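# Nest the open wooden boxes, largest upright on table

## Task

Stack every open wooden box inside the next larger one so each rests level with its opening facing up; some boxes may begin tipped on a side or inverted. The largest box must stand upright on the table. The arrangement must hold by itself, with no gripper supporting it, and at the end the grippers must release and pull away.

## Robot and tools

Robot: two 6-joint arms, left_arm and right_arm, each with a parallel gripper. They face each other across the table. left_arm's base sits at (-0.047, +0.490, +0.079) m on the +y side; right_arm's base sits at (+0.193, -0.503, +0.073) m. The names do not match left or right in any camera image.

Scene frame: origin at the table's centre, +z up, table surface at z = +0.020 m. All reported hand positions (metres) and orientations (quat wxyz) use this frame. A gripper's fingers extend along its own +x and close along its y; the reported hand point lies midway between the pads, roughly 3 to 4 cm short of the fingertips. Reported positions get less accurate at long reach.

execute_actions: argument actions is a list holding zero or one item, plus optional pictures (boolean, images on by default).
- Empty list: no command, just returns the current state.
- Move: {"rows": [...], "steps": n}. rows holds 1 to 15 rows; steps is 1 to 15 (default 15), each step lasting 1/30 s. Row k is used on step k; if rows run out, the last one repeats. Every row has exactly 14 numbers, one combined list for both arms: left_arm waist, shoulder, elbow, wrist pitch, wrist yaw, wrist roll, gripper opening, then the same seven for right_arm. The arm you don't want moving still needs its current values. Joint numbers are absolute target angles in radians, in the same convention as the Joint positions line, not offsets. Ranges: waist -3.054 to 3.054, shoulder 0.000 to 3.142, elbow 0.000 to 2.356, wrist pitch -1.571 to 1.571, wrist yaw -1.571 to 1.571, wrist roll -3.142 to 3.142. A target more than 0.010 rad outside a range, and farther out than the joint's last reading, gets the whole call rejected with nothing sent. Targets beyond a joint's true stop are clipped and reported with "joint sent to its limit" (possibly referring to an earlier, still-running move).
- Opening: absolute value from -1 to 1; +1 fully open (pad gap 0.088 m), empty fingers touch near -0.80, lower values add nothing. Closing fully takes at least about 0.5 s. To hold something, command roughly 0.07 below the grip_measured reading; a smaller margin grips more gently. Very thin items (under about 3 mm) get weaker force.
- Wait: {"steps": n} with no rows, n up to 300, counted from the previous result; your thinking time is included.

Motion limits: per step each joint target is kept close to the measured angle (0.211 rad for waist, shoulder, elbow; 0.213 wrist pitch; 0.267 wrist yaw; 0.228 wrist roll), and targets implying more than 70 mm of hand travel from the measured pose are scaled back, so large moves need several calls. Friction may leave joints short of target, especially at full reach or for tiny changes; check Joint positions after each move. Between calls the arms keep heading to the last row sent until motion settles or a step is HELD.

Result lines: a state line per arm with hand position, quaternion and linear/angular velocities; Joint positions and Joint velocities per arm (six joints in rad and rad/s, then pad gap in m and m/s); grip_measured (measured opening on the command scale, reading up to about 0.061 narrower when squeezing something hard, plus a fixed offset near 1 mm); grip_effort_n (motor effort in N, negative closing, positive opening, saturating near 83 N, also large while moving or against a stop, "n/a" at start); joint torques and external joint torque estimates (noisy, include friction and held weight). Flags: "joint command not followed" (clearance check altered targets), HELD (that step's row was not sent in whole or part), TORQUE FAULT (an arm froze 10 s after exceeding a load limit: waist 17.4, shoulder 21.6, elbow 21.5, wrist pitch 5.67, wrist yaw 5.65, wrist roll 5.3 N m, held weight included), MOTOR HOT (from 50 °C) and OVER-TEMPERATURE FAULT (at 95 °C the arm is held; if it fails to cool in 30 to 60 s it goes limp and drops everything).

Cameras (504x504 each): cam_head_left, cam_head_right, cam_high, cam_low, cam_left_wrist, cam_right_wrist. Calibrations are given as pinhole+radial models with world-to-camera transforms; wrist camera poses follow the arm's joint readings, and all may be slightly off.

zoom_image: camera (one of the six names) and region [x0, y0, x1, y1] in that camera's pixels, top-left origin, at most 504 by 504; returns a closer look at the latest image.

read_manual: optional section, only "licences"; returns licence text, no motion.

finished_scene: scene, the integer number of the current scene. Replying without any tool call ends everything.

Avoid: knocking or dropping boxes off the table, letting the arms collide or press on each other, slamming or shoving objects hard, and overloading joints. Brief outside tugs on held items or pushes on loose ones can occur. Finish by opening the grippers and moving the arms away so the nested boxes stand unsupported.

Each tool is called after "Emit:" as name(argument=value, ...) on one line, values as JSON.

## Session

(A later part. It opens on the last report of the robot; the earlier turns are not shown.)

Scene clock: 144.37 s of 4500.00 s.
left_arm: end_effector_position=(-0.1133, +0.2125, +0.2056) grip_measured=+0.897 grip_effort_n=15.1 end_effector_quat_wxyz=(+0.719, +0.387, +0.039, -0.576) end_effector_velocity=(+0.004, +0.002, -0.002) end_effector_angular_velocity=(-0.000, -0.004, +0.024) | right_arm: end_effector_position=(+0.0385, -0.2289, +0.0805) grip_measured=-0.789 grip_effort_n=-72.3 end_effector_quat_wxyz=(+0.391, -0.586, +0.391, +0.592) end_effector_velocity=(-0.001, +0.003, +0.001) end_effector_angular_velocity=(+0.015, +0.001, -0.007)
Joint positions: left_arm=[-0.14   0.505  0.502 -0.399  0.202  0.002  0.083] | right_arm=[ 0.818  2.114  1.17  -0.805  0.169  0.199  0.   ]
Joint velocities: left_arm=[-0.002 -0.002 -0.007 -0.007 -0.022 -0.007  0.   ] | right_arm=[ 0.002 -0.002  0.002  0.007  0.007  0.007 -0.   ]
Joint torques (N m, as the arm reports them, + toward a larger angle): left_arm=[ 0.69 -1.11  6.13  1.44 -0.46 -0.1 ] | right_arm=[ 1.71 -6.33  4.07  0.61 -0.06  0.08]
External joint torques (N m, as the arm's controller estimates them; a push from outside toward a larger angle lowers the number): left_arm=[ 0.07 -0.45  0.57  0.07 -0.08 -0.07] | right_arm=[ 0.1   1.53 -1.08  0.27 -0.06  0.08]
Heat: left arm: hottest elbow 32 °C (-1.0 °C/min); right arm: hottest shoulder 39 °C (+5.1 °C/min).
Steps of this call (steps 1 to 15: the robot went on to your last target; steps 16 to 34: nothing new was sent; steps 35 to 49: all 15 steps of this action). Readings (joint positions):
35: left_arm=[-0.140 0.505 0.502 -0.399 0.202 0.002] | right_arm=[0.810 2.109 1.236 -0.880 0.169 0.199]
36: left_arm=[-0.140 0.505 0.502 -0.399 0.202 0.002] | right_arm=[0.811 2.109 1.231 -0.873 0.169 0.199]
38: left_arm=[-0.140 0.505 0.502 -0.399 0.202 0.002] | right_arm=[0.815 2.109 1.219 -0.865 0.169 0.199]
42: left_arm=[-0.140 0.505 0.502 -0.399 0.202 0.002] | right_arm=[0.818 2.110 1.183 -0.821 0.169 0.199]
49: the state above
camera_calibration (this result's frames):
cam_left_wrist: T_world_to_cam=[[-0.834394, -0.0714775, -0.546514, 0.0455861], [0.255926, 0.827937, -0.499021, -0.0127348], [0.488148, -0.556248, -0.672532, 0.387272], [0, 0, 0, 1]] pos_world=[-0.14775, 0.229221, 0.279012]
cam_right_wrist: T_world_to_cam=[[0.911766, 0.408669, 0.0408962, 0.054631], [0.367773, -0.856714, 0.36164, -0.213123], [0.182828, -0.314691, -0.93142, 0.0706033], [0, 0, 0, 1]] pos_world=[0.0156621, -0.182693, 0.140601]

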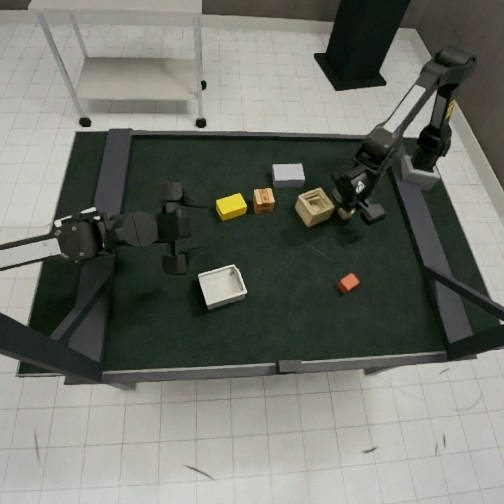

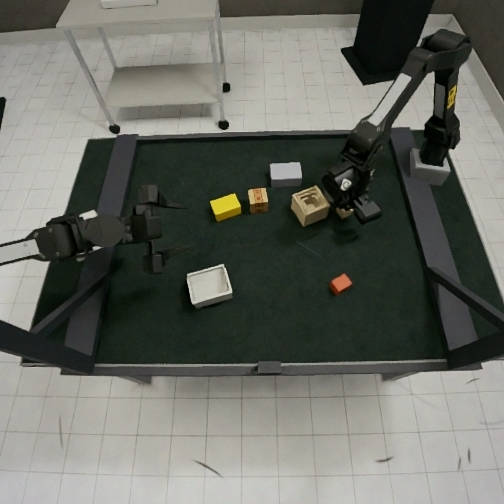

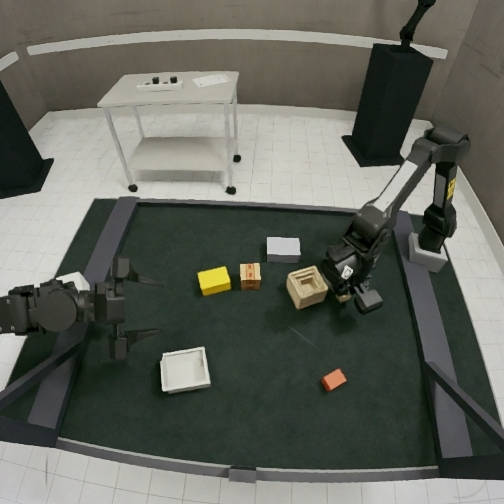

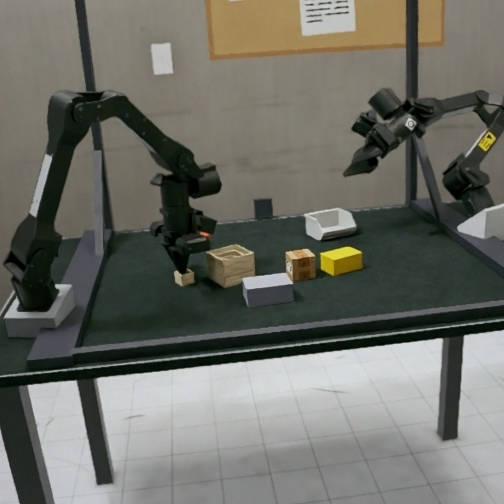

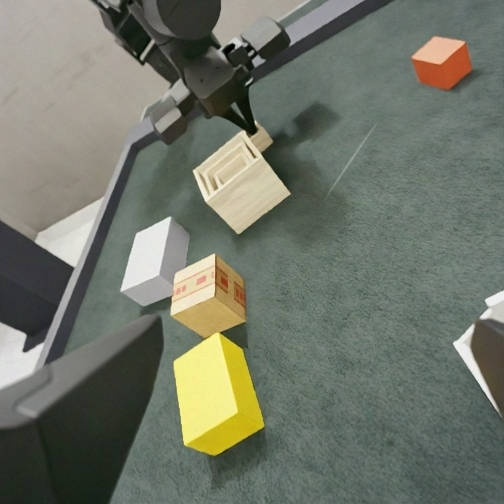

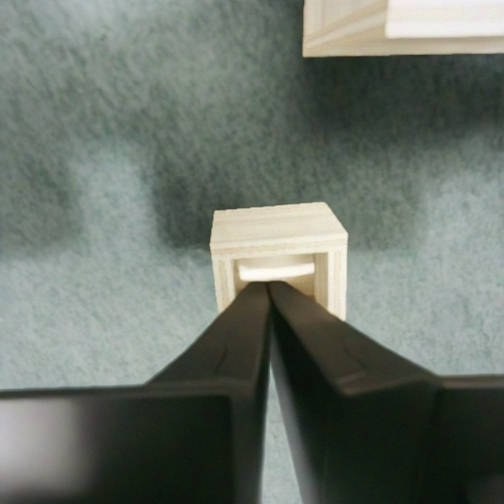

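Emit:
execute_actions(actions=[{"rows":[[-0.139,0.5,0.5,-0.4,0.20,0,0.9,0.812,2.142,1.185,-0.81,0.168,0.14,-0.78]],"steps":12}], pictures=false)

Emit:
execute_actions(actions=[{"rows":[[-0.139,0.5,0.5,-0.4,0.20,0,0.9,0.812,2.142,1.185,-0.81,0.168,0.14,-0.72],[-0.139,0.5,0.5,-0.4,0.20,0,0.9,0.812,2.142,1.185,-0.81,0.168,0.14,-0.68],[-0.139,0.5,0.5,-0.4,0.20,0,0.9,0.812,2.142,1.185,-0.81,0.168,0.14,-0.64],[-0.139,0.5,0.5,-0.4,0.20,0,0.9,0.812,2.142,1.185,-0.81,0.168,0.14,-0.6],[-0.139,0.5,0.5,-0.4,0.20,0,0.9,0.812,2.142,1.185,-0.81,0.168,0.14,-0.56],[-0.139,0.5,0.5,-0.4,0.20,0,0.9,0.812,2.142,1.185,-0.81,0.168,0.14,-0.5]],"steps":14}])

Emit:
zoom_image(camera="cam_low", region=[150,230,230,300])

Scene clock: 145.93 s of 4500.00 s.
left_arm: end_effector_position=(-0.1133, +0.2125, +0.2056) grip_measured=+0.897 grip_effort_n=15.1 end_effector_quat_wxyz=(+0.719, +0.387, +0.039, -0.576) end_effector_velocity=(+0.003, +0.001, -0.000) end_effector_angular_velocity=(+0.001, -0.017, +0.014) | right_arm: end_effector_position=(+0.0386, -0.2278, +0.0783) grip_measured=-0.782 grip_effort_n=12.3 end_effector_quat_wxyz=(+0.374, -0.598, +0.377, +0.600) end_effector_velocity=(-0.000, +0.003, +0.001) end_effector_angular_velocity=(+0.004, +0.013, +0.013)
Joint positions: left_arm=[-0.14   0.505  0.502 -0.399  0.202  0.002  0.083] | right_arm=[ 0.815  2.126  1.178 -0.808  0.169  0.145  0.001]
Joint velocities: left_arm=[-0.002 -0.002 -0.002 -0.007 -0.022  0.007 -0.   ] | right_arm=[-0.007 -0.002  0.002  0.007 -0.007 -0.022 -0.   ]
Joint torques (N m, as the arm reports them, + toward a larger angle): left_arm=[ 0.7  -1.15  6.12  1.44 -0.46 -0.1 ] | right_arm=[ 1.27 -6.2   5.8   0.27 -0.05 -0.11]
External joint torques (N m, as the arm's controller estimates them; a push from outside toward a larger angle lowers the number): left_arm=[ 0.08 -0.46  0.55  0.07 -0.08 -0.08] | right_arm=[-0.28  1.63  0.74 -0.07 -0.05 -0.11]
Heat: left arm: hottest elbow 32 °C (-1.0 °C/min); right arm: hottest shoulder 38 °C (+4.0 °C/min).
Steps of this call (steps 1 to 15: the robot went on to your last target; steps 16 to 35: nothing new was sent; steps 36 to 47: all 12 steps of this action). Readings (joint positions):
36: left_arm=[-0.140 0.505 0.502 -0.399 0.202 0.002] | right_arm=[0.818 2.116 1.170 -0.804 0.169 0.192]
37: left_arm=[-0.140 0.505 0.502 -0.399 0.202 0.002] | right_arm=[0.818 2.118 1.172 -0.804 0.169 0.176]
39: left_arm=[-0.140 0.505 0.502 -0.399 0.202 0.002] | right_arm=[0.817 2.123 1.175 -0.805 0.169 0.159]
43: left_arm=[-0.140 0.505 0.502 -0.399 0.202 0.002] | right_arm=[0.815 2.126 1.176 -0.808 0.169 0.147]
47: the state above

Scene clock: 146.40 s of 4500.00 s.
left_arm: end_effector_position=(-0.1133, +0.2125, +0.2056) grip_measured=+0.897 grip_effort_n=15.1 end_effector_quat_wxyz=(+0.719, +0.387, +0.039, -0.576) end_effector_velocity=(+0.001, -0.001, +0.000) end_effector_angular_velocity=(-0.006, +0.002, +0.005) | right_arm: end_effector_position=(+0.0386, -0.2278, +0.0783) grip_measured=-0.521 grip_effort_n=83.0 end_effector_quat_wxyz=(+0.374, -0.598, +0.376, +0.600) end_effector_velocity=(-0.001, +0.001, +0.000) end_effector_angular_velocity=(+0.001, +0.010, +0.004)
Joint positions: left_arm=[-0.14   0.505  0.502 -0.399  0.202  0.002  0.083] | right_arm=[ 0.815  2.126  1.178 -0.808  0.169  0.144  0.013]
Joint velocities: left_arm=[-0.002  0.002 -0.002  0.007 -0.007 -0.007 -0.   ] | right_arm=[-0.002 -0.002 -0.002  0.007 -0.007 -0.007 -0.   ]
Joint torques (N m, as the arm reports them, + toward a larger angle): left_arm=[ 0.7  -1.15  6.14  1.43 -0.47 -0.1 ] | right_arm=[ 1.27 -6.41  5.98  0.27 -0.04 -0.12]
External joint torques (N m, as the arm's controller estimates them; a push from outside toward a larger angle lowers the number): left_arm=[ 0.1  -0.48  0.52  0.04 -0.1  -0.07] | right_arm=[-0.27  1.49  0.86 -0.07 -0.04 -0.13]
Heat: left arm: hottest elbow 32 °C (-1.0 °C/min); right arm: hottest shoulder 38 °C (+4.1 °C/min).
Steps of this call (steps 1 to 14: all 14 steps of this action). Readings (joint positions):
1: left_arm=[-0.140 0.505 0.502 -0.399 0.202 0.002] | right_arm=[0.815 2.126 1.178 -0.808 0.169 0.145]
2: left_arm=[-0.140 0.505 0.502 -0.399 0.202 0.002] | right_arm=[0.815 2.126 1.178 -0.808 0.169 0.145]
4: left_arm=[-0.140 0.505 0.502 -0.399 0.202 0.002] | right_arm=[0.815 2.126 1.178 -0.808 0.169 0.144]
8: left_arm=[-0.140 0.505 0.502 -0.399 0.202 0.002] | right_arm=[0.815 2.126 1.178 -0.808 0.169 0.144]
14: the state above
camera_calibration (this result's frames):
cam_left_wrist: T_world_to_cam=[[-0.834394, -0.0714775, -0.546514, 0.0455861], [0.255926, 0.827937, -0.499021, -0.0127348], [0.488148, -0.556248, -0.672532, 0.387272], [0, 0, 0, 1]] pos_world=[-0.14775, 0.229221, 0.279012]
cam_right_wrist: T_world_to_cam=[[0.888734, 0.456528, 0.0416449, 0.0659241], [0.411029, -0.833783, 0.368594, -0.208414], [0.202996, -0.310464, -0.928657, 0.068809], [0, 0, 0, 1]] pos_world=[0.0131073, -0.182506, 0.137975]

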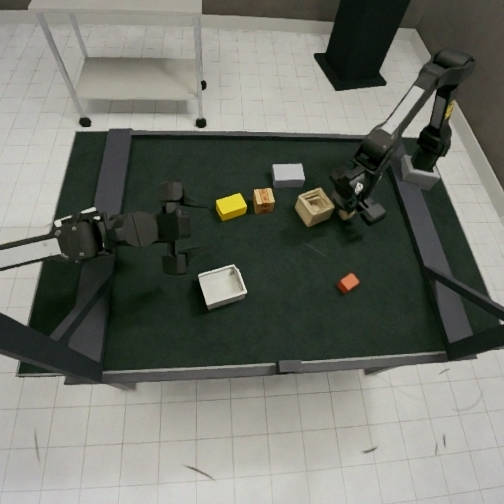

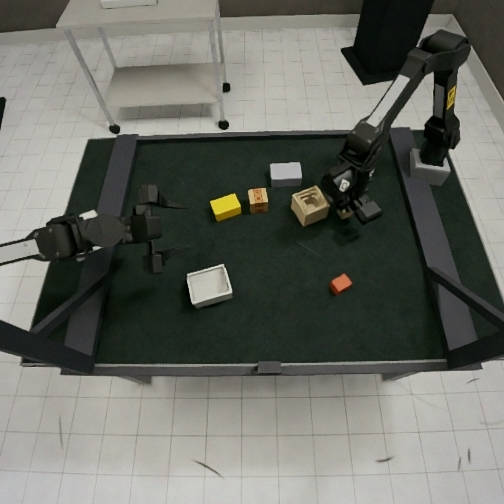

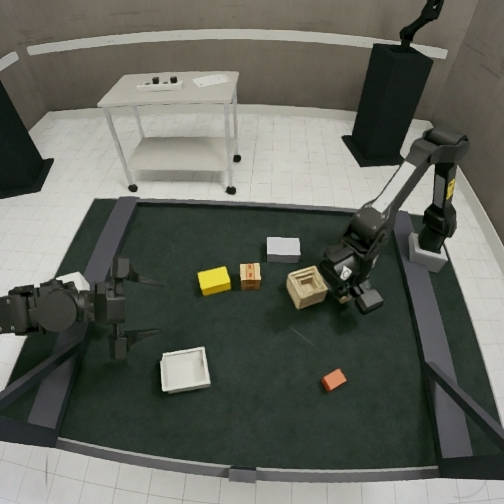

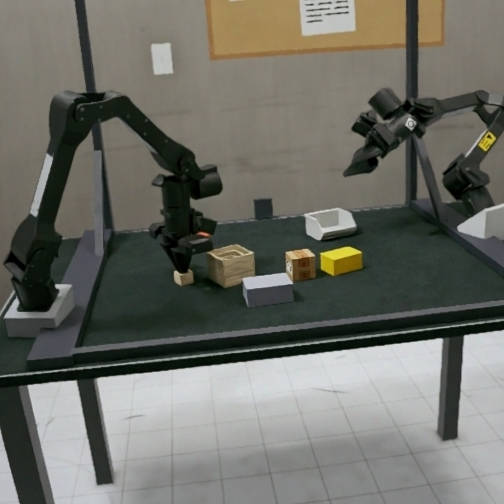

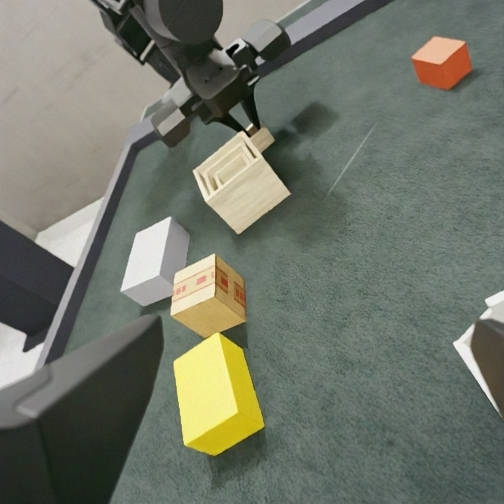

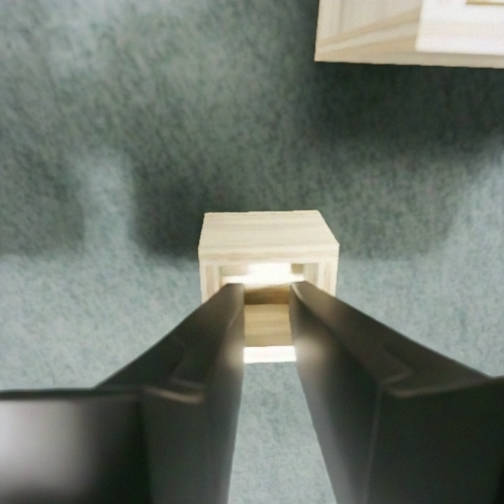

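Region (150, 230, 230, 300) of cam_low's 504x504 image, scaled by 6.300, with more detail than that image has; it fills the top 441 rows of this view, and the rest is white.

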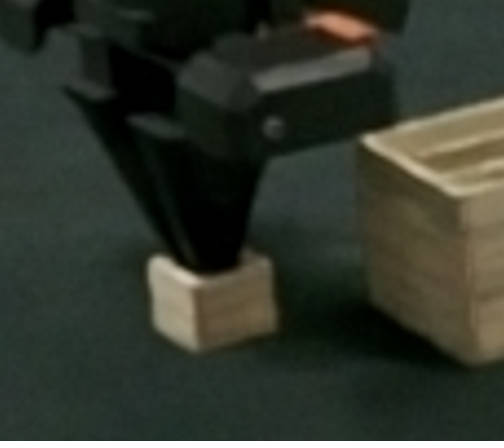

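Emit:
execute_actions(actions=[{"rows":[[-0.139,0.5,0.5,-0.4,0.20,0,0.9,0.815,2.10,1.23,-0.87,0.168,0.15,-0.45],[-0.139,0.5,0.5,-0.4,0.20,0,0.9,0.815,2.10,1.23,-0.87,0.168,0.15,-0.45],[-0.139,0.5,0.5,-0.4,0.20,0,0.9,0.815,2.075,1.28,-0.94,0.168,0.16,-0.45],[-0.139,0.5,0.5,-0.4,0.20,0,0.9,0.815,2.075,1.28,-0.94,0.168,0.16,-0.45],[-0.139,0.5,0.5,-0.4,0.20,0,0.9,0.815,2.05,1.34,-1.02,0.168,0.17,-0.45],[-0.139,0.5,0.5,-0.4,0.20,0,0.9,0.815,2.05,1.34,-1.02,0.168,0.17,-0.45],[-0.139,0.5,0.5,-0.4,0.20,0,0.9,0.815,2.02,1.42,-1.14,0.17,0.18,-0.45]],"steps":15}], pictures=false)

Emit:
execute_actions(actions=[{"rows":[[-0.139,0.5,0.5,-0.4,0.20,0,0.9,0.79,2.08,1.53,-1.17,0.175,0.16,-0.45],[-0.139,0.5,0.5,-0.4,0.20,0,0.9,0.79,2.08,1.53,-1.17,0.175,0.16,-0.45],[-0.139,0.5,0.5,-0.4,0.20,0,0.9,0.79,2.08,1.53,-1.17,0.175,0.16,-0.45],[-0.139,0.5,0.5,-0.4,0.20,0,0.9,0.76,2.15,1.63,-1.2,0.18,0.14,-0.45],[-0.139,0.5,0.5,-0.4,0.20,0,0.9,0.76,2.15,1.63,-1.2,0.18,0.14,-0.45],[-0.139,0.5,0.5,-0.4,0.20,0,0.9,0.76,2.15,1.63,-1.2,0.18,0.14,-0.45],[-0.139,0.5,0.5,-0.4,0.20,0,0.9,0.73,2.22,1.73,-1.22,0.185,0.11,-0.45],[-0.139,0.5,0.5,-0.4,0.20,0,0.9,0.73,2.22,1.73,-1.22,0.185,0.11,-0.45],[-0.139,0.5,0.5,-0.4,0.20,0,0.9,0.73,2.22,1.73,-1.22,0.185,0.11,-0.45],[-0.139,0.5,0.5,-0.4,0.20,0,0.9,0.692,2.312,1.825,-1.225,0.191,0.085,-0.45]],"steps":15}], pictures=false)

Emit:
execute_actions(actions=[{"steps":12}])

Emit:
zoom_image(camera="cam_left_wrist", region=[170,100,310,240])

Scene clock: 149.33 s of 4500.00 s.
left_arm: end_effector_position=(-0.1133, +0.2125, +0.2056) grip_measured=+0.897 grip_effort_n=15.1 end_effector_quat_wxyz=(+0.719, +0.387, +0.039, -0.576) end_effector_velocity=(+0.001, +0.001, -0.001) end_effector_angular_velocity=(+0.002, +0.004, +0.011) | right_arm: end_effector_position=(+0.0469, -0.2116, +0.1697) grip_measured=-0.521 grip_effort_n=83.0 end_effector_quat_wxyz=(+0.389, -0.582, +0.383, +0.603) end_effector_velocity=(+0.015, -0.023, -0.001) end_effector_angular_velocity=(-0.106, -0.063, +0.027)
Joint positions: left_arm=[-0.14   0.505  0.502 -0.399  0.202  0.002  0.083] | right_arm=[ 0.815  2.015  1.421 -1.131  0.169  0.175  0.013]
Joint velocities: left_arm=[-0.002 -0.002 -0.002 -0.007 -0.007 -0.007 -0.   ] | right_arm=[-0.002 -0.002 -0.002 -0.125 -0.007 -0.007  0.   ]
Joint torques (N m, as the arm reports them, + toward a larger angle): left_arm=[ 0.7  -1.15  6.13  1.43 -0.47 -0.09] | right_arm=[ 1.6  -7.46  5.67  0.35  0.1   0.19]
External joint torques (N m, as the arm's controller estimates them; a push from outside toward a larger angle lowers the number): left_arm=[ 0.11 -0.45  0.5   0.04 -0.11 -0.07] | right_arm=[-0.08  0.29 -0.07 -0.09  0.11  0.18]
Heat: left arm: hottest elbow 32 °C (-1.0 °C/min); right arm: hottest shoulder 38 °C (+3.0 °C/min).
Steps of this call (steps 1 to 15: the robot went on to your last target; steps 16 to 73: nothing new was sent; steps 74 to 88: all 15 steps of this action). Readings (joint positions):
74: left_arm=[-0.140 0.505 0.502 -0.399 0.202 0.002] | right_arm=[0.815 2.126 1.183 -0.818 0.169 0.144]
75: left_arm=[-0.140 0.505 0.502 -0.399 0.202 0.002] | right_arm=[0.815 2.126 1.193 -0.838 0.169 0.144]
77: left_arm=[-0.140 0.505 0.502 -0.399 0.202 0.002] | right_arm=[0.815 2.119 1.225 -0.890 0.169 0.148]
81: left_arm=[-0.140 0.505 0.502 -0.399 0.202 0.002] | right_arm=[0.815 2.073 1.338 -1.043 0.169 0.166]
88: the state above

Scene clock: 149.83 s of 4500.00 s.
left_arm: end_effector_position=(-0.1133, +0.2125, +0.2056) grip_measured=+0.897 grip_effort_n=15.1 end_effector_quat_wxyz=(+0.719, +0.387, +0.039, -0.576) end_effector_velocity=(+0.001, +0.001, -0.001) end_effector_angular_velocity=(-0.003, +0.015, +0.019) | right_arm: end_effector_position=(+0.0523, -0.1266, +0.1610) grip_measured=-0.521 grip_effort_n=83.0 end_effector_quat_wxyz=(+0.402, -0.574, +0.395, +0.595) end_effector_velocity=(+0.038, +0.003, -0.080) end_effector_angular_velocity=(-0.257, -0.102, -0.019)
Joint positions: left_arm=[-0.14   0.505  0.502 -0.399  0.202  0.002  0.083] | right_arm=[ 0.692  2.285  1.803 -1.221  0.189  0.094  0.013]
Joint velocities: left_arm=[-0.002 -0.002 -0.002 -0.007 -0.007 -0.022  0.   ] | right_arm=[-0.125  0.208  0.046 -0.095 -0.007 -0.051 -0.   ]
Joint torques (N m, as the arm reports them, + toward a larger angle): left_arm=[ 0.71 -1.12  6.1   1.44 -0.47 -0.1 ] | right_arm=[ 3.08 -8.91  7.04  0.31  0.04 -0.16]
External joint torques (N m, as the arm's controller estimates them; a push from outside toward a larger angle lowers the number): left_arm=[ 0.1  -0.43  0.47  0.05 -0.09 -0.07] | right_arm=[-0.31  1.63  0.84 -0.08  0.13 -0.15]
Heat: left arm: hottest elbow 32 °C (-1.0 °C/min); right arm: hottest shoulder 38 °C (+3.0 °C/min).
Steps of this call (steps 1 to 15: all 15 steps of this action). Readings (joint positions):
1: left_arm=[-0.140 0.505 0.502 -0.399 0.202 0.002] | right_arm=[0.814 2.023 1.430 -1.145 0.169 0.175]
2: left_arm=[-0.140 0.505 0.502 -0.399 0.202 0.002] | right_arm=[0.811 2.037 1.454 -1.160 0.169 0.173]
4: left_arm=[-0.140 0.505 0.502 -0.399 0.202 0.002] | right_arm=[0.799 2.065 1.505 -1.167 0.170 0.166]
8: left_arm=[-0.140 0.505 0.502 -0.399 0.202 0.002] | right_arm=[0.761 2.144 1.645 -1.206 0.177 0.135]
15: the state above

Scene clock: 150.23 s of 4500.00 s.
left_arm: end_effector_position=(-0.1133, +0.2125, +0.2056) grip_measured=+0.897 grip_effort_n=15.1 end_effector_quat_wxyz=(+0.719, +0.387, +0.039, -0.576) end_effector_velocity=(-0.001, +0.001, -0.002) end_effector_angular_velocity=(+0.007, +0.012, +0.001) | right_arm: end_effector_position=(+0.0513, -0.1239, +0.1604) grip_measured=-0.521 grip_effort_n=83.0 end_effector_quat_wxyz=(+0.401, -0.574, +0.394, +0.596) end_effector_velocity=(+0.001, -0.002, +0.000) end_effector_angular_velocity=(-0.010, +0.003, +0.007)
Joint positions: left_arm=[-0.14   0.505  0.502 -0.399  0.202  0.002  0.083] | right_arm=[ 0.691  2.296  1.818 -1.223  0.189  0.089  0.013]
Joint velocities: left_arm=[-0.002 -0.002 -0.002 -0.007  0.007 -0.007  0.   ] | right_arm=[-0.002 -0.002 -0.002 -0.007 -0.007 -0.007 -0.   ]
Joint torques (N m, as the arm reports them, + toward a larger angle): left_arm=[ 0.72 -1.13  6.11  1.45 -0.47 -0.1 ] | right_arm=[ 2.23 -8.65  6.82  0.28  0.04 -0.08]
External joint torques (N m, as the arm's controller estimates them; a push from outside toward a larger angle lowers the number): left_arm=[ 0.13 -0.47  0.53  0.07 -0.1  -0.07] | right_arm=[ 0.    1.23  1.03 -0.1   0.05 -0.08]
Heat: left arm: hottest elbow 32 °C (-1.0 °C/min); right arm: hottest shoulder 38 °C (+3.0 °C/min).
Steps of this call (steps 1 to 12: the robot went on to your last target). Readings (joint positions):
1: left_arm=[-0.140 0.505 0.502 -0.399 0.202 0.002] | right_arm=[0.689 2.291 1.805 -1.223 0.189 0.092]
2: left_arm=[-0.140 0.505 0.502 -0.399 0.202 0.002] | right_arm=[0.689 2.294 1.806 -1.223 0.189 0.091]
4: left_arm=[-0.140 0.505 0.502 -0.399 0.202 0.002] | right_arm=[0.690 2.296 1.810 -1.223 0.189 0.090]
8: left_arm=[-0.140 0.505 0.502 -0.399 0.202 0.002] | right_arm=[0.691 2.296 1.818 -1.223 0.189 0.089]
12: the state above
camera_calibration (this result's frames):
cam_left_wrist: T_world_to_cam=[[-0.834394, -0.0714775, -0.546514, 0.0455861], [0.255926, 0.827937, -0.499021, -0.0127348], [0.488148, -0.556248, -0.672532, 0.387272], [0, 0, 0, 1]] pos_world=[-0.14775, 0.229221, 0.279012]
cam_right_wrist: T_world_to_cam=[[0.921291, 0.387052, 0.0376113, -0.00584687], [0.352639, -0.872296, 0.338742, -0.154253], [0.163919, -0.298817, -0.940127, 0.180057], [0, 0, 0, 1]] pos_world=[0.0302675, -0.078487, 0.221749]

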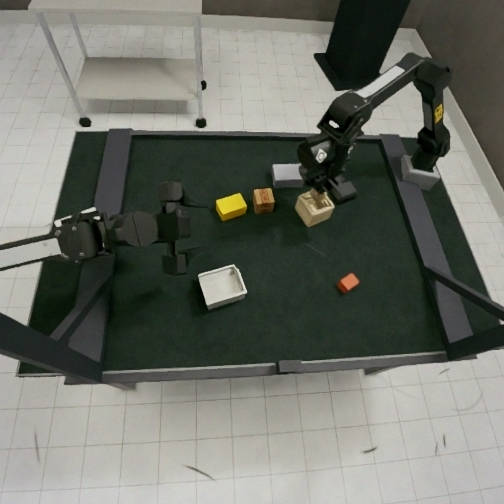

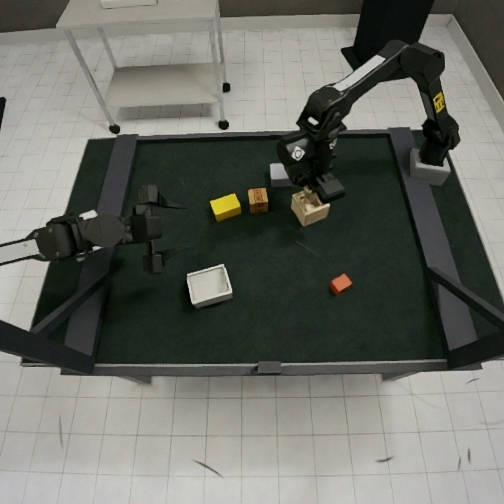

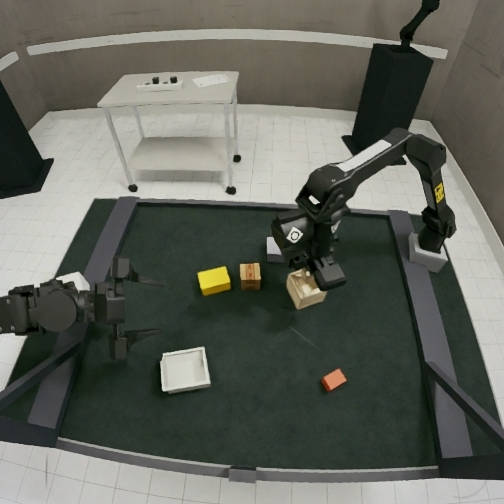

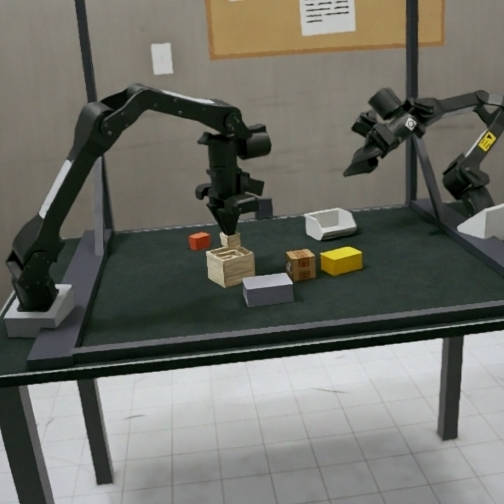

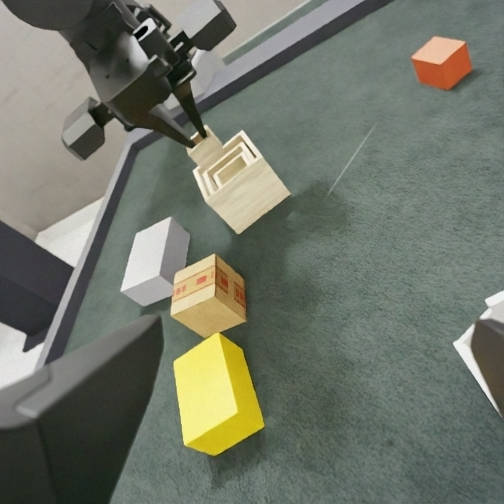

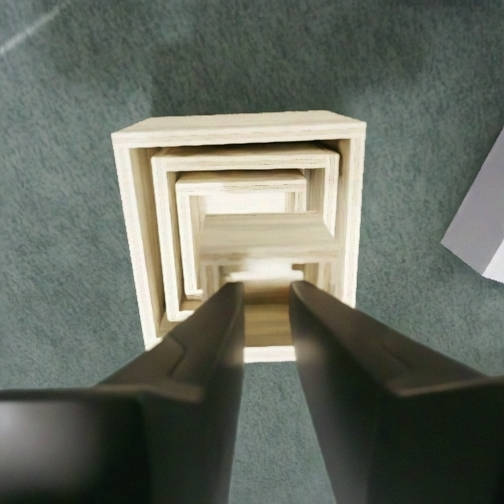

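Region (170, 100, 310, 240) of cam_left_wrist's 504x504 image, scaled by 3.600, with more detail than that image has.

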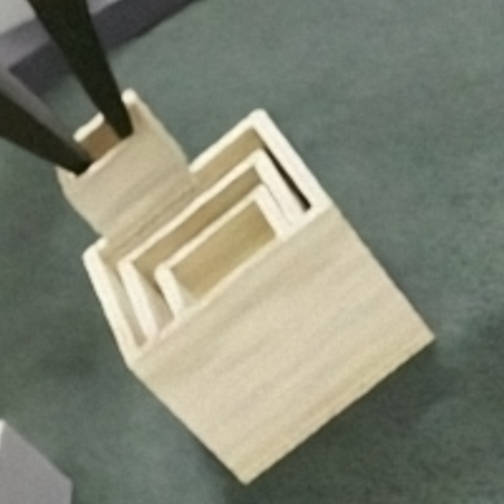

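Emit:
execute_actions(actions=[{"rows":[[-0.139,0.5,0.5,-0.4,0.20,0,0.9,0.712,2.322,1.78,-1.19,0.191,0.095,-0.45],[-0.139,0.5,0.5,-0.4,0.20,0,0.9,0.712,2.322,1.78,-1.19,0.191,0.095,-0.45],[-0.139,0.5,0.5,-0.4,0.20,0,0.9,0.708,2.328,1.753,-1.16,0.191,0.095,-0.45]],"steps":15}])

Emit:
zoom_image(camera="cam_right_wrist", region=[130,130,400,310])

Emit:
zoom_image(camera="cam_left_wrist", region=[170,100,310,240])

Scene clock: 152.03 s of 4500.00 s.
left_arm: end_effector_position=(-0.1133, +0.2125, +0.2056) grip_measured=+0.897 grip_effort_n=15.1 end_effector_quat_wxyz=(+0.719, +0.387, +0.039, -0.576) end_effector_velocity=(-0.001, +0.001, -0.002) end_effector_angular_velocity=(+0.007, +0.012, +0.001) | right_arm: end_effector_position=(+0.0416, -0.1294, +0.1411) grip_measured=-0.521 grip_effort_n=83.0 end_effector_quat_wxyz=(+0.395, -0.581, +0.389, +0.596) end_effector_velocity=(+0.001, -0.001, +0.001) end_effector_angular_velocity=(-0.006, +0.006, -0.009)
Joint positions: left_arm=[-0.14   0.505  0.502 -0.399  0.202  0.002  0.083] | right_arm=[ 0.709  2.314  1.762 -1.162  0.19   0.091  0.013]
Joint velocities: left_arm=[-0.002 -0.002 -0.002 -0.007  0.007 -0.007 -0.   ] | right_arm=[-0.002 -0.002  0.002 -0.007 -0.007  0.007  0.   ]
Joint torques (N m, as the arm reports them, + toward a larger angle): left_arm=[ 0.71 -1.16  6.13  1.44 -0.47 -0.1 ] | right_arm=[ 2.02 -8.81  4.71  0.6   0.07  0.11]
External joint torques (N m, as the arm's controller estimates them; a push from outside toward a larger angle lowers the number): left_arm=[ 0.11 -0.48  0.53  0.06 -0.1  -0.07] | right_arm=[-0.11  1.16 -1.07  0.21  0.07  0.11]
Heat: left arm: hottest elbow 32 °C (-1.0 °C/min); right arm: hottest shoulder 38 °C (+2.0 °C/min).
Steps of this call (steps 1 to 30: the robot went on to your last target; steps 31 to 39: nothing new was sent; steps 40 to 54: all 15 steps of this action). Readings (joint positions):
40: left_arm=[-0.140 0.505 0.502 -0.399 0.202 0.002] | right_arm=[0.692 2.296 1.816 -1.220 0.189 0.089]
41: left_arm=[-0.140 0.505 0.502 -0.399 0.202 0.002] | right_arm=[0.694 2.296 1.810 -1.211 0.190 0.089]
43: left_arm=[-0.140 0.505 0.502 -0.399 0.202 0.002] | right_arm=[0.702 2.298 1.792 -1.185 0.190 0.089]
47: left_arm=[-0.140 0.505 0.502 -0.399 0.202 0.002] | right_arm=[0.709 2.311 1.766 -1.168 0.190 0.090]
54: the state above
camera_calibration (this result's frames):
cam_left_wrist: T_world_to_cam=[[-0.834394, -0.0714775, -0.546514, 0.0455861], [0.255926, 0.827937, -0.499021, -0.0127348], [0.488148, -0.556248, -0.672532, 0.387272], [0, 0, 0, 1]] pos_world=[-0.14775, 0.229221, 0.279012]
cam_right_wrist: T_world_to_cam=[[0.913585, 0.404437, 0.042355, 0.00779922], [0.366122, -0.863391, 0.347145, -0.149648], [0.176967, -0.301639, -0.936855, 0.16051], [0, 0, 0, 1]] pos_world=[0.0192591, -0.0839427, 0.201994]

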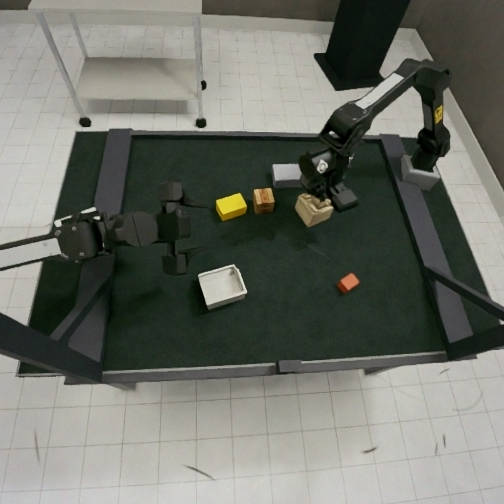

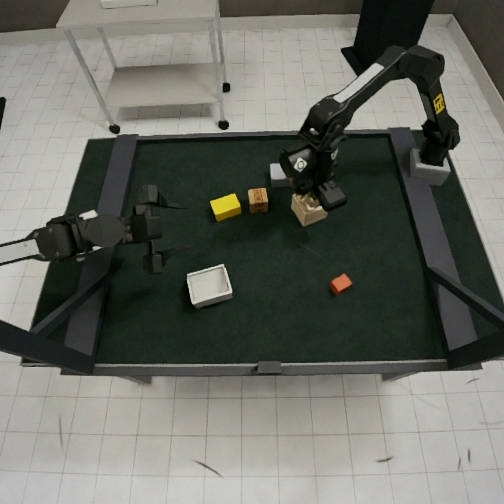

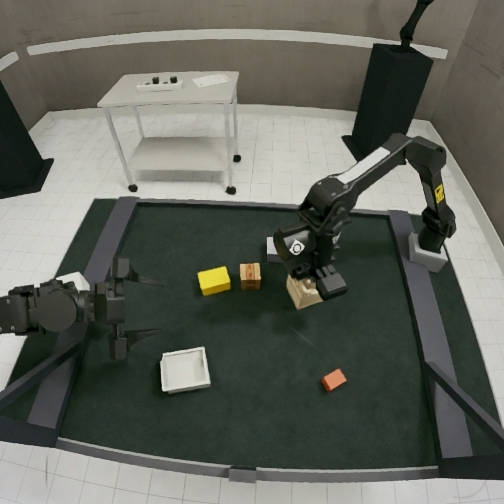

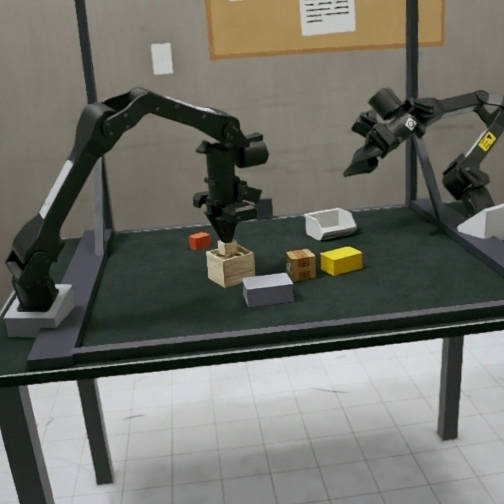

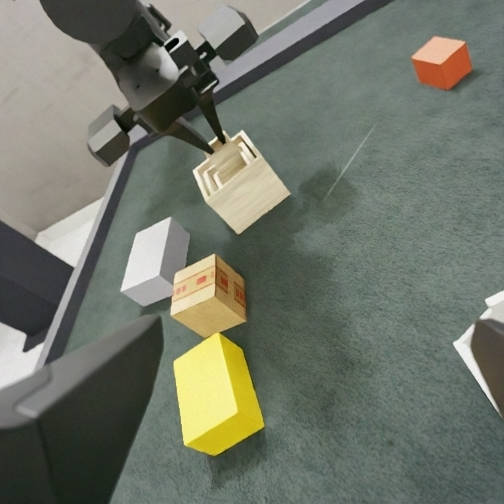

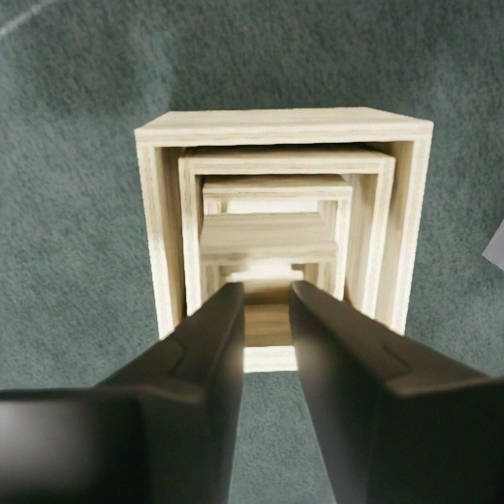

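Region (130, 130, 400, 310) of cam_right_wrist's 504x504 image, scaled by 1.867, with more detail than that image has.

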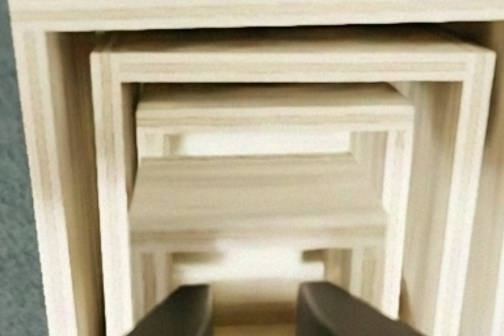

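Region (170, 100, 310, 240) of cam_left_wrist's 504x504 image, scaled by 3.600, with more detail than that image has.

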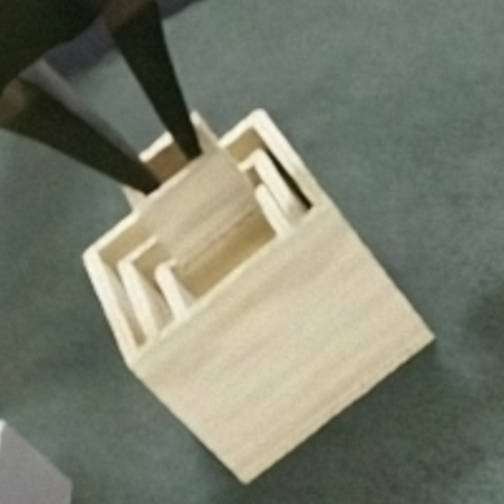

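Emit:
execute_actions(actions=[{"rows":[[-0.139,0.5,0.5,-0.4,0.20,0,0.9,0.698,2.326,1.728,-1.133,0.191,0.082,-0.45]],"steps":15}])

Emit:
zoom_image(camera="cam_right_wrist", region=[130,130,400,310])

Emit:
zoom_image(camera="cam_left_wrist", region=[170,100,310,240])

Scene clock: 153.57 s of 4500.00 s.
left_arm: end_effector_position=(-0.1133, +0.2125, +0.2056) grip_measured=+0.897 grip_effort_n=15.1 end_effector_quat_wxyz=(+0.719, +0.387, +0.039, -0.576) end_effector_velocity=(+0.005, +0.001, +0.002) end_effector_angular_velocity=(-0.010, -0.014, +0.032) | right_arm: end_effector_position=(+0.0439, -0.1287, +0.1346) grip_measured=-0.521 grip_effort_n=83.0 end_effector_quat_wxyz=(+0.397, -0.579, +0.390, +0.596) end_effector_velocity=(-0.000, +0.004, -0.000) end_effector_angular_velocity=(+0.014, +0.016, +0.011)
Joint positions: left_arm=[-0.14   0.505  0.502 -0.399  0.202  0.002  0.083] | right_arm=[ 0.7    2.314  1.738 -1.135  0.19   0.086  0.013]
Joint velocities: left_arm=[-0.002  0.002  0.002 -0.007 -0.037 -0.007 -0.   ] | right_arm=[-0.007 -0.002 -0.002  0.022 -0.007 -0.022 -0.   ]
Joint torques (N m, as the arm reports them, + toward a larger angle): left_arm=[ 0.7  -1.15  6.1   1.44 -0.45 -0.1 ] | right_arm=[ 2.24 -9.12  4.75  0.66  0.07 -0.12]
External joint torques (N m, as the arm's controller estimates them; a push from outside toward a larger angle lowers the number): left_arm=[ 0.08 -0.46  0.47  0.05 -0.07 -0.08] | right_arm=[ 0.1   0.81 -1.03  0.27  0.07 -0.12]
Heat: left arm: hottest elbow 32 °C (-1.0 °C/min); right arm: hottest shoulder 38 °C (+2.0 °C/min).
Steps of this call (steps 1 to 15: the robot went on to your last target; steps 16 to 31: nothing new was sent; steps 32 to 46: all 15 steps of this action). Readings (joint positions):
32: left_arm=[-0.140 0.505 0.502 -0.399 0.202 0.002] | right_arm=[0.709 2.314 1.759 -1.158 0.190 0.091]
33: left_arm=[-0.140 0.505 0.502 -0.399 0.202 0.002] | right_arm=[0.708 2.314 1.754 -1.149 0.190 0.091]
35: left_arm=[-0.140 0.505 0.502 -0.399 0.202 0.002] | right_arm=[0.705 2.314 1.746 -1.141 0.190 0.089]
39: left_arm=[-0.140 0.505 0.502 -0.399 0.202 0.002] | right_arm=[0.700 2.314 1.739 -1.136 0.190 0.087]
46: the state above
camera_calibration (this result's frames):
cam_left_wrist: T_world_to_cam=[[-0.834394, -0.0714775, -0.546514, 0.0455861], [0.255926, 0.827937, -0.499021, -0.0127348], [0.488148, -0.556248, -0.672532, 0.387272], [0, 0, 0, 1]] pos_world=[-0.14775, 0.229221, 0.279012]
cam_right_wrist: T_world_to_cam=[[0.915661, 0.399868, 0.0408846, 0.00519434], [0.362532, -0.865506, 0.345644, -0.147531], [0.173597, -0.30167, -0.937475, 0.154467], [0, 0, 0, 1]] pos_world=[0.0219133, -0.0831677, 0.195589]

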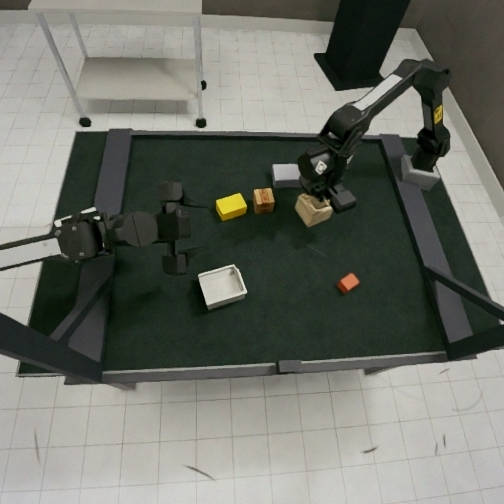

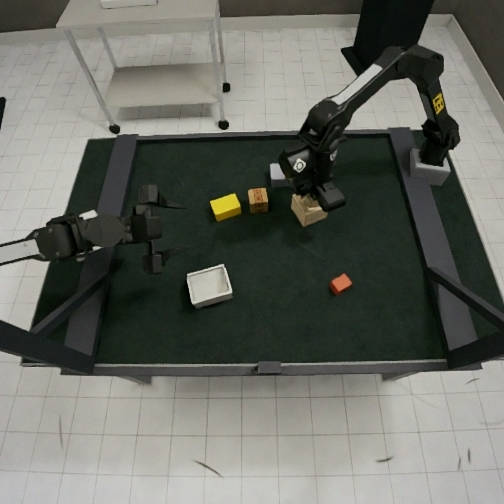

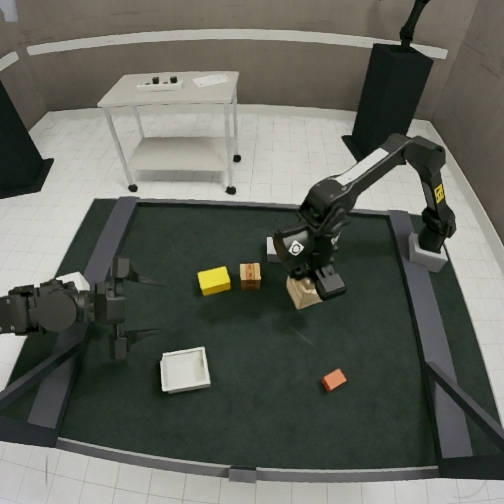

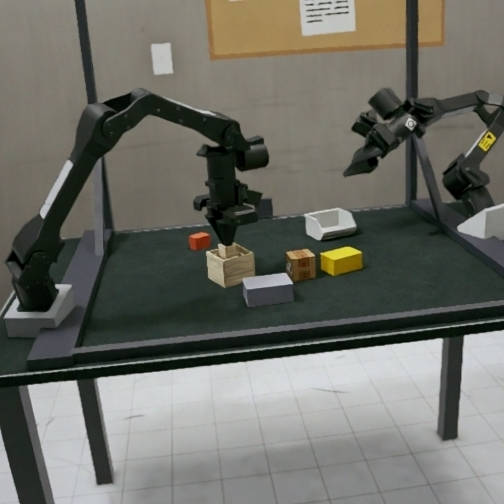

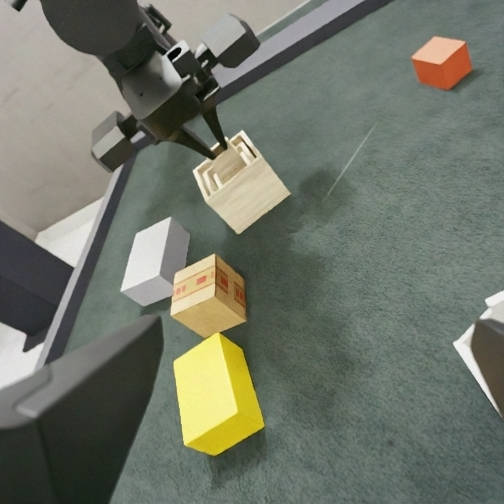

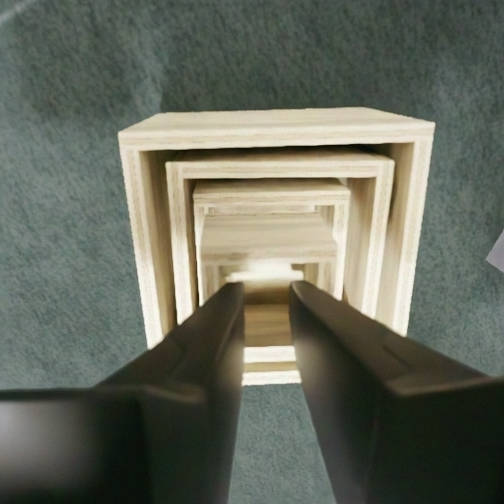

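Region (130, 130, 400, 310) of cam_right_wrist's 504x504 image, scaled by 1.867, with more detail than that image has.

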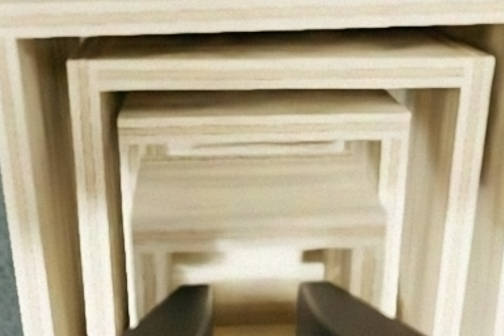

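Region (170, 100, 310, 240) of cam_left_wrist's 504x504 image, scaled by 3.600, with more detail than that image has.

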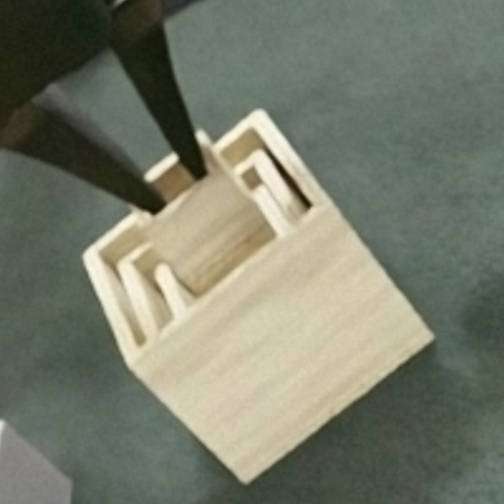

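Emit:
execute_actions(actions=[{"rows":[[-0.139,0.5,0.5,-0.4,0.20,0,0.9,0.698,2.314,1.716,-1.137,0.191,0.082,-0.45]],"steps":12}])

Emit:
zoom_image(camera="cam_right_wrist", region=[130,130,400,310])

Scene clock: 154.93 s of 4500.00 s.
left_arm: end_effector_position=(-0.1133, +0.2125, +0.2056) grip_measured=+0.897 grip_effort_n=15.1 end_effector_quat_wxyz=(+0.719, +0.387, +0.039, -0.576) end_effector_velocity=(+0.004, +0.004, -0.002) end_effector_angular_velocity=(+0.008, -0.015, +0.020) | right_arm: end_effector_position=(+0.0449, -0.1317, +0.1317) grip_measured=-0.521 grip_effort_n=83.0 end_effector_quat_wxyz=(+0.394, -0.583, +0.392, +0.593) end_effector_velocity=(+0.001, -0.002, +0.001) end_effector_angular_velocity=(-0.002, -0.010, -0.004)
Joint positions: left_arm=[-0.14   0.505  0.502 -0.399  0.202  0.002  0.083] | right_arm=[ 0.7    2.314  1.726 -1.135  0.19   0.086  0.013]
Joint velocities: left_arm=[-0.002 -0.007 -0.002 -0.022 -0.022  0.007 -0.   ] | right_arm=[ 0.002 -0.002 -0.002 -0.007  0.007  0.007 -0.   ]
Joint torques (N m, as the arm reports them, + toward a larger angle): left_arm=[ 0.7  -1.16  6.15  1.45 -0.46 -0.1 ] | right_arm=[  1.92 -10.67   4.53   0.28   0.04  -0.1 ]
External joint torques (N m, as the arm's controller estimates them; a push from outside toward a larger angle lowers the number): left_arm=[ 0.09 -0.47  0.57  0.07 -0.09 -0.08] | right_arm=[-0.32 -0.71 -1.21 -0.08  0.05 -0.1 ]
Heat: left arm: hottest elbow 33 °C (+0.0 °C/min); right arm: hottest shoulder 38 °C (+1.0 °C/min).
Steps of this call (steps 1 to 15: the robot went on to your last target; steps 16 to 29: nothing new was sent; steps 30 to 41: all 12 steps of this action). Readings (joint positions):
30: left_arm=[-0.140 0.505 0.502 -0.399 0.202 0.002] | right_arm=[0.700 2.314 1.737 -1.135 0.190 0.086]
31: left_arm=[-0.140 0.505 0.502 -0.399 0.202 0.002] | right_arm=[0.700 2.314 1.735 -1.135 0.190 0.086]
33: left_arm=[-0.140 0.505 0.502 -0.399 0.202 0.002] | right_arm=[0.700 2.314 1.731 -1.135 0.190 0.086]
37: left_arm=[-0.140 0.505 0.502 -0.399 0.202 0.002] | right_arm=[0.700 2.314 1.726 -1.135 0.190 0.086]
41: the state above
camera_calibration (this result's frames):
cam_left_wrist: T_world_to_cam=[[-0.834394, -0.0714775, -0.546514, 0.0455861], [0.255926, 0.827937, -0.499021, -0.0127348], [0.488148, -0.556248, -0.672532, 0.387272], [0, 0, 0, 1]] pos_world=[-0.14775, 0.229221, 0.279012]
cam_right_wrist: T_world_to_cam=[[0.914491, 0.402451, 0.0417026, 0.00595167], [0.362607, -0.860927, 0.356821, -0.150382], [0.179506, -0.311188, -0.933242, 0.148553], [0, 0, 0, 1]] pos_world=[0.0224207, -0.0856352, 0.192047]

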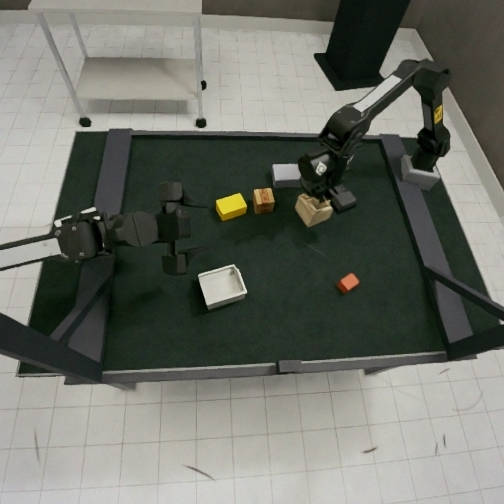

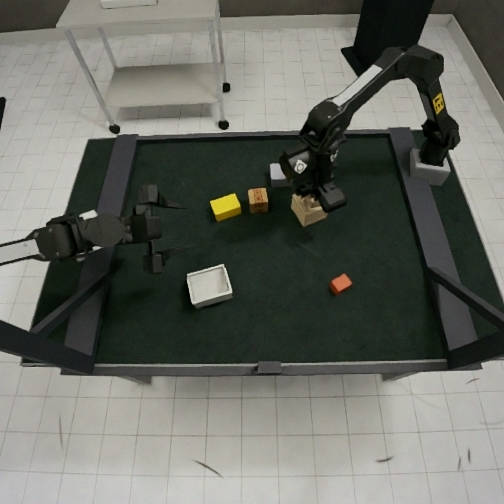

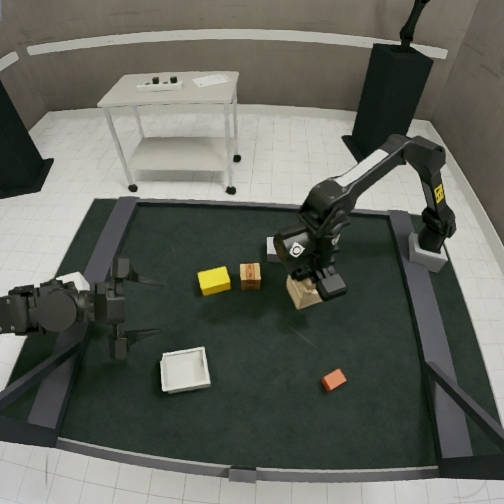

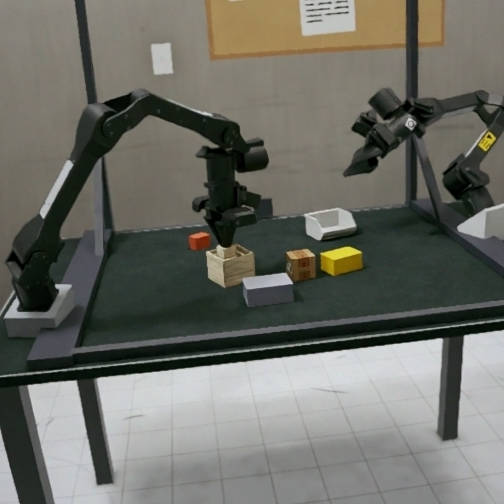

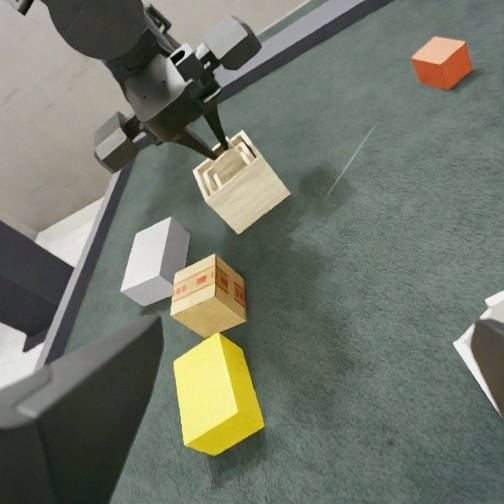

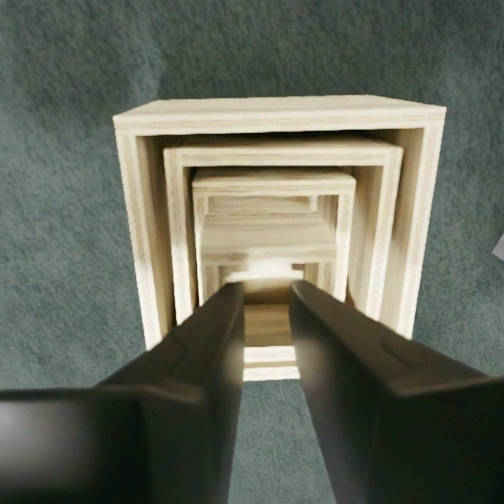

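Region (130, 130, 400, 310) of cam_right_wrist's 504x504 image, scaled by 1.867, with more detail than that image has.

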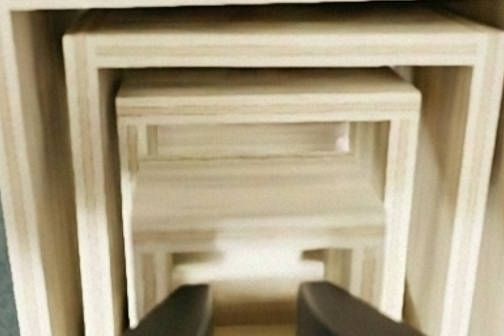

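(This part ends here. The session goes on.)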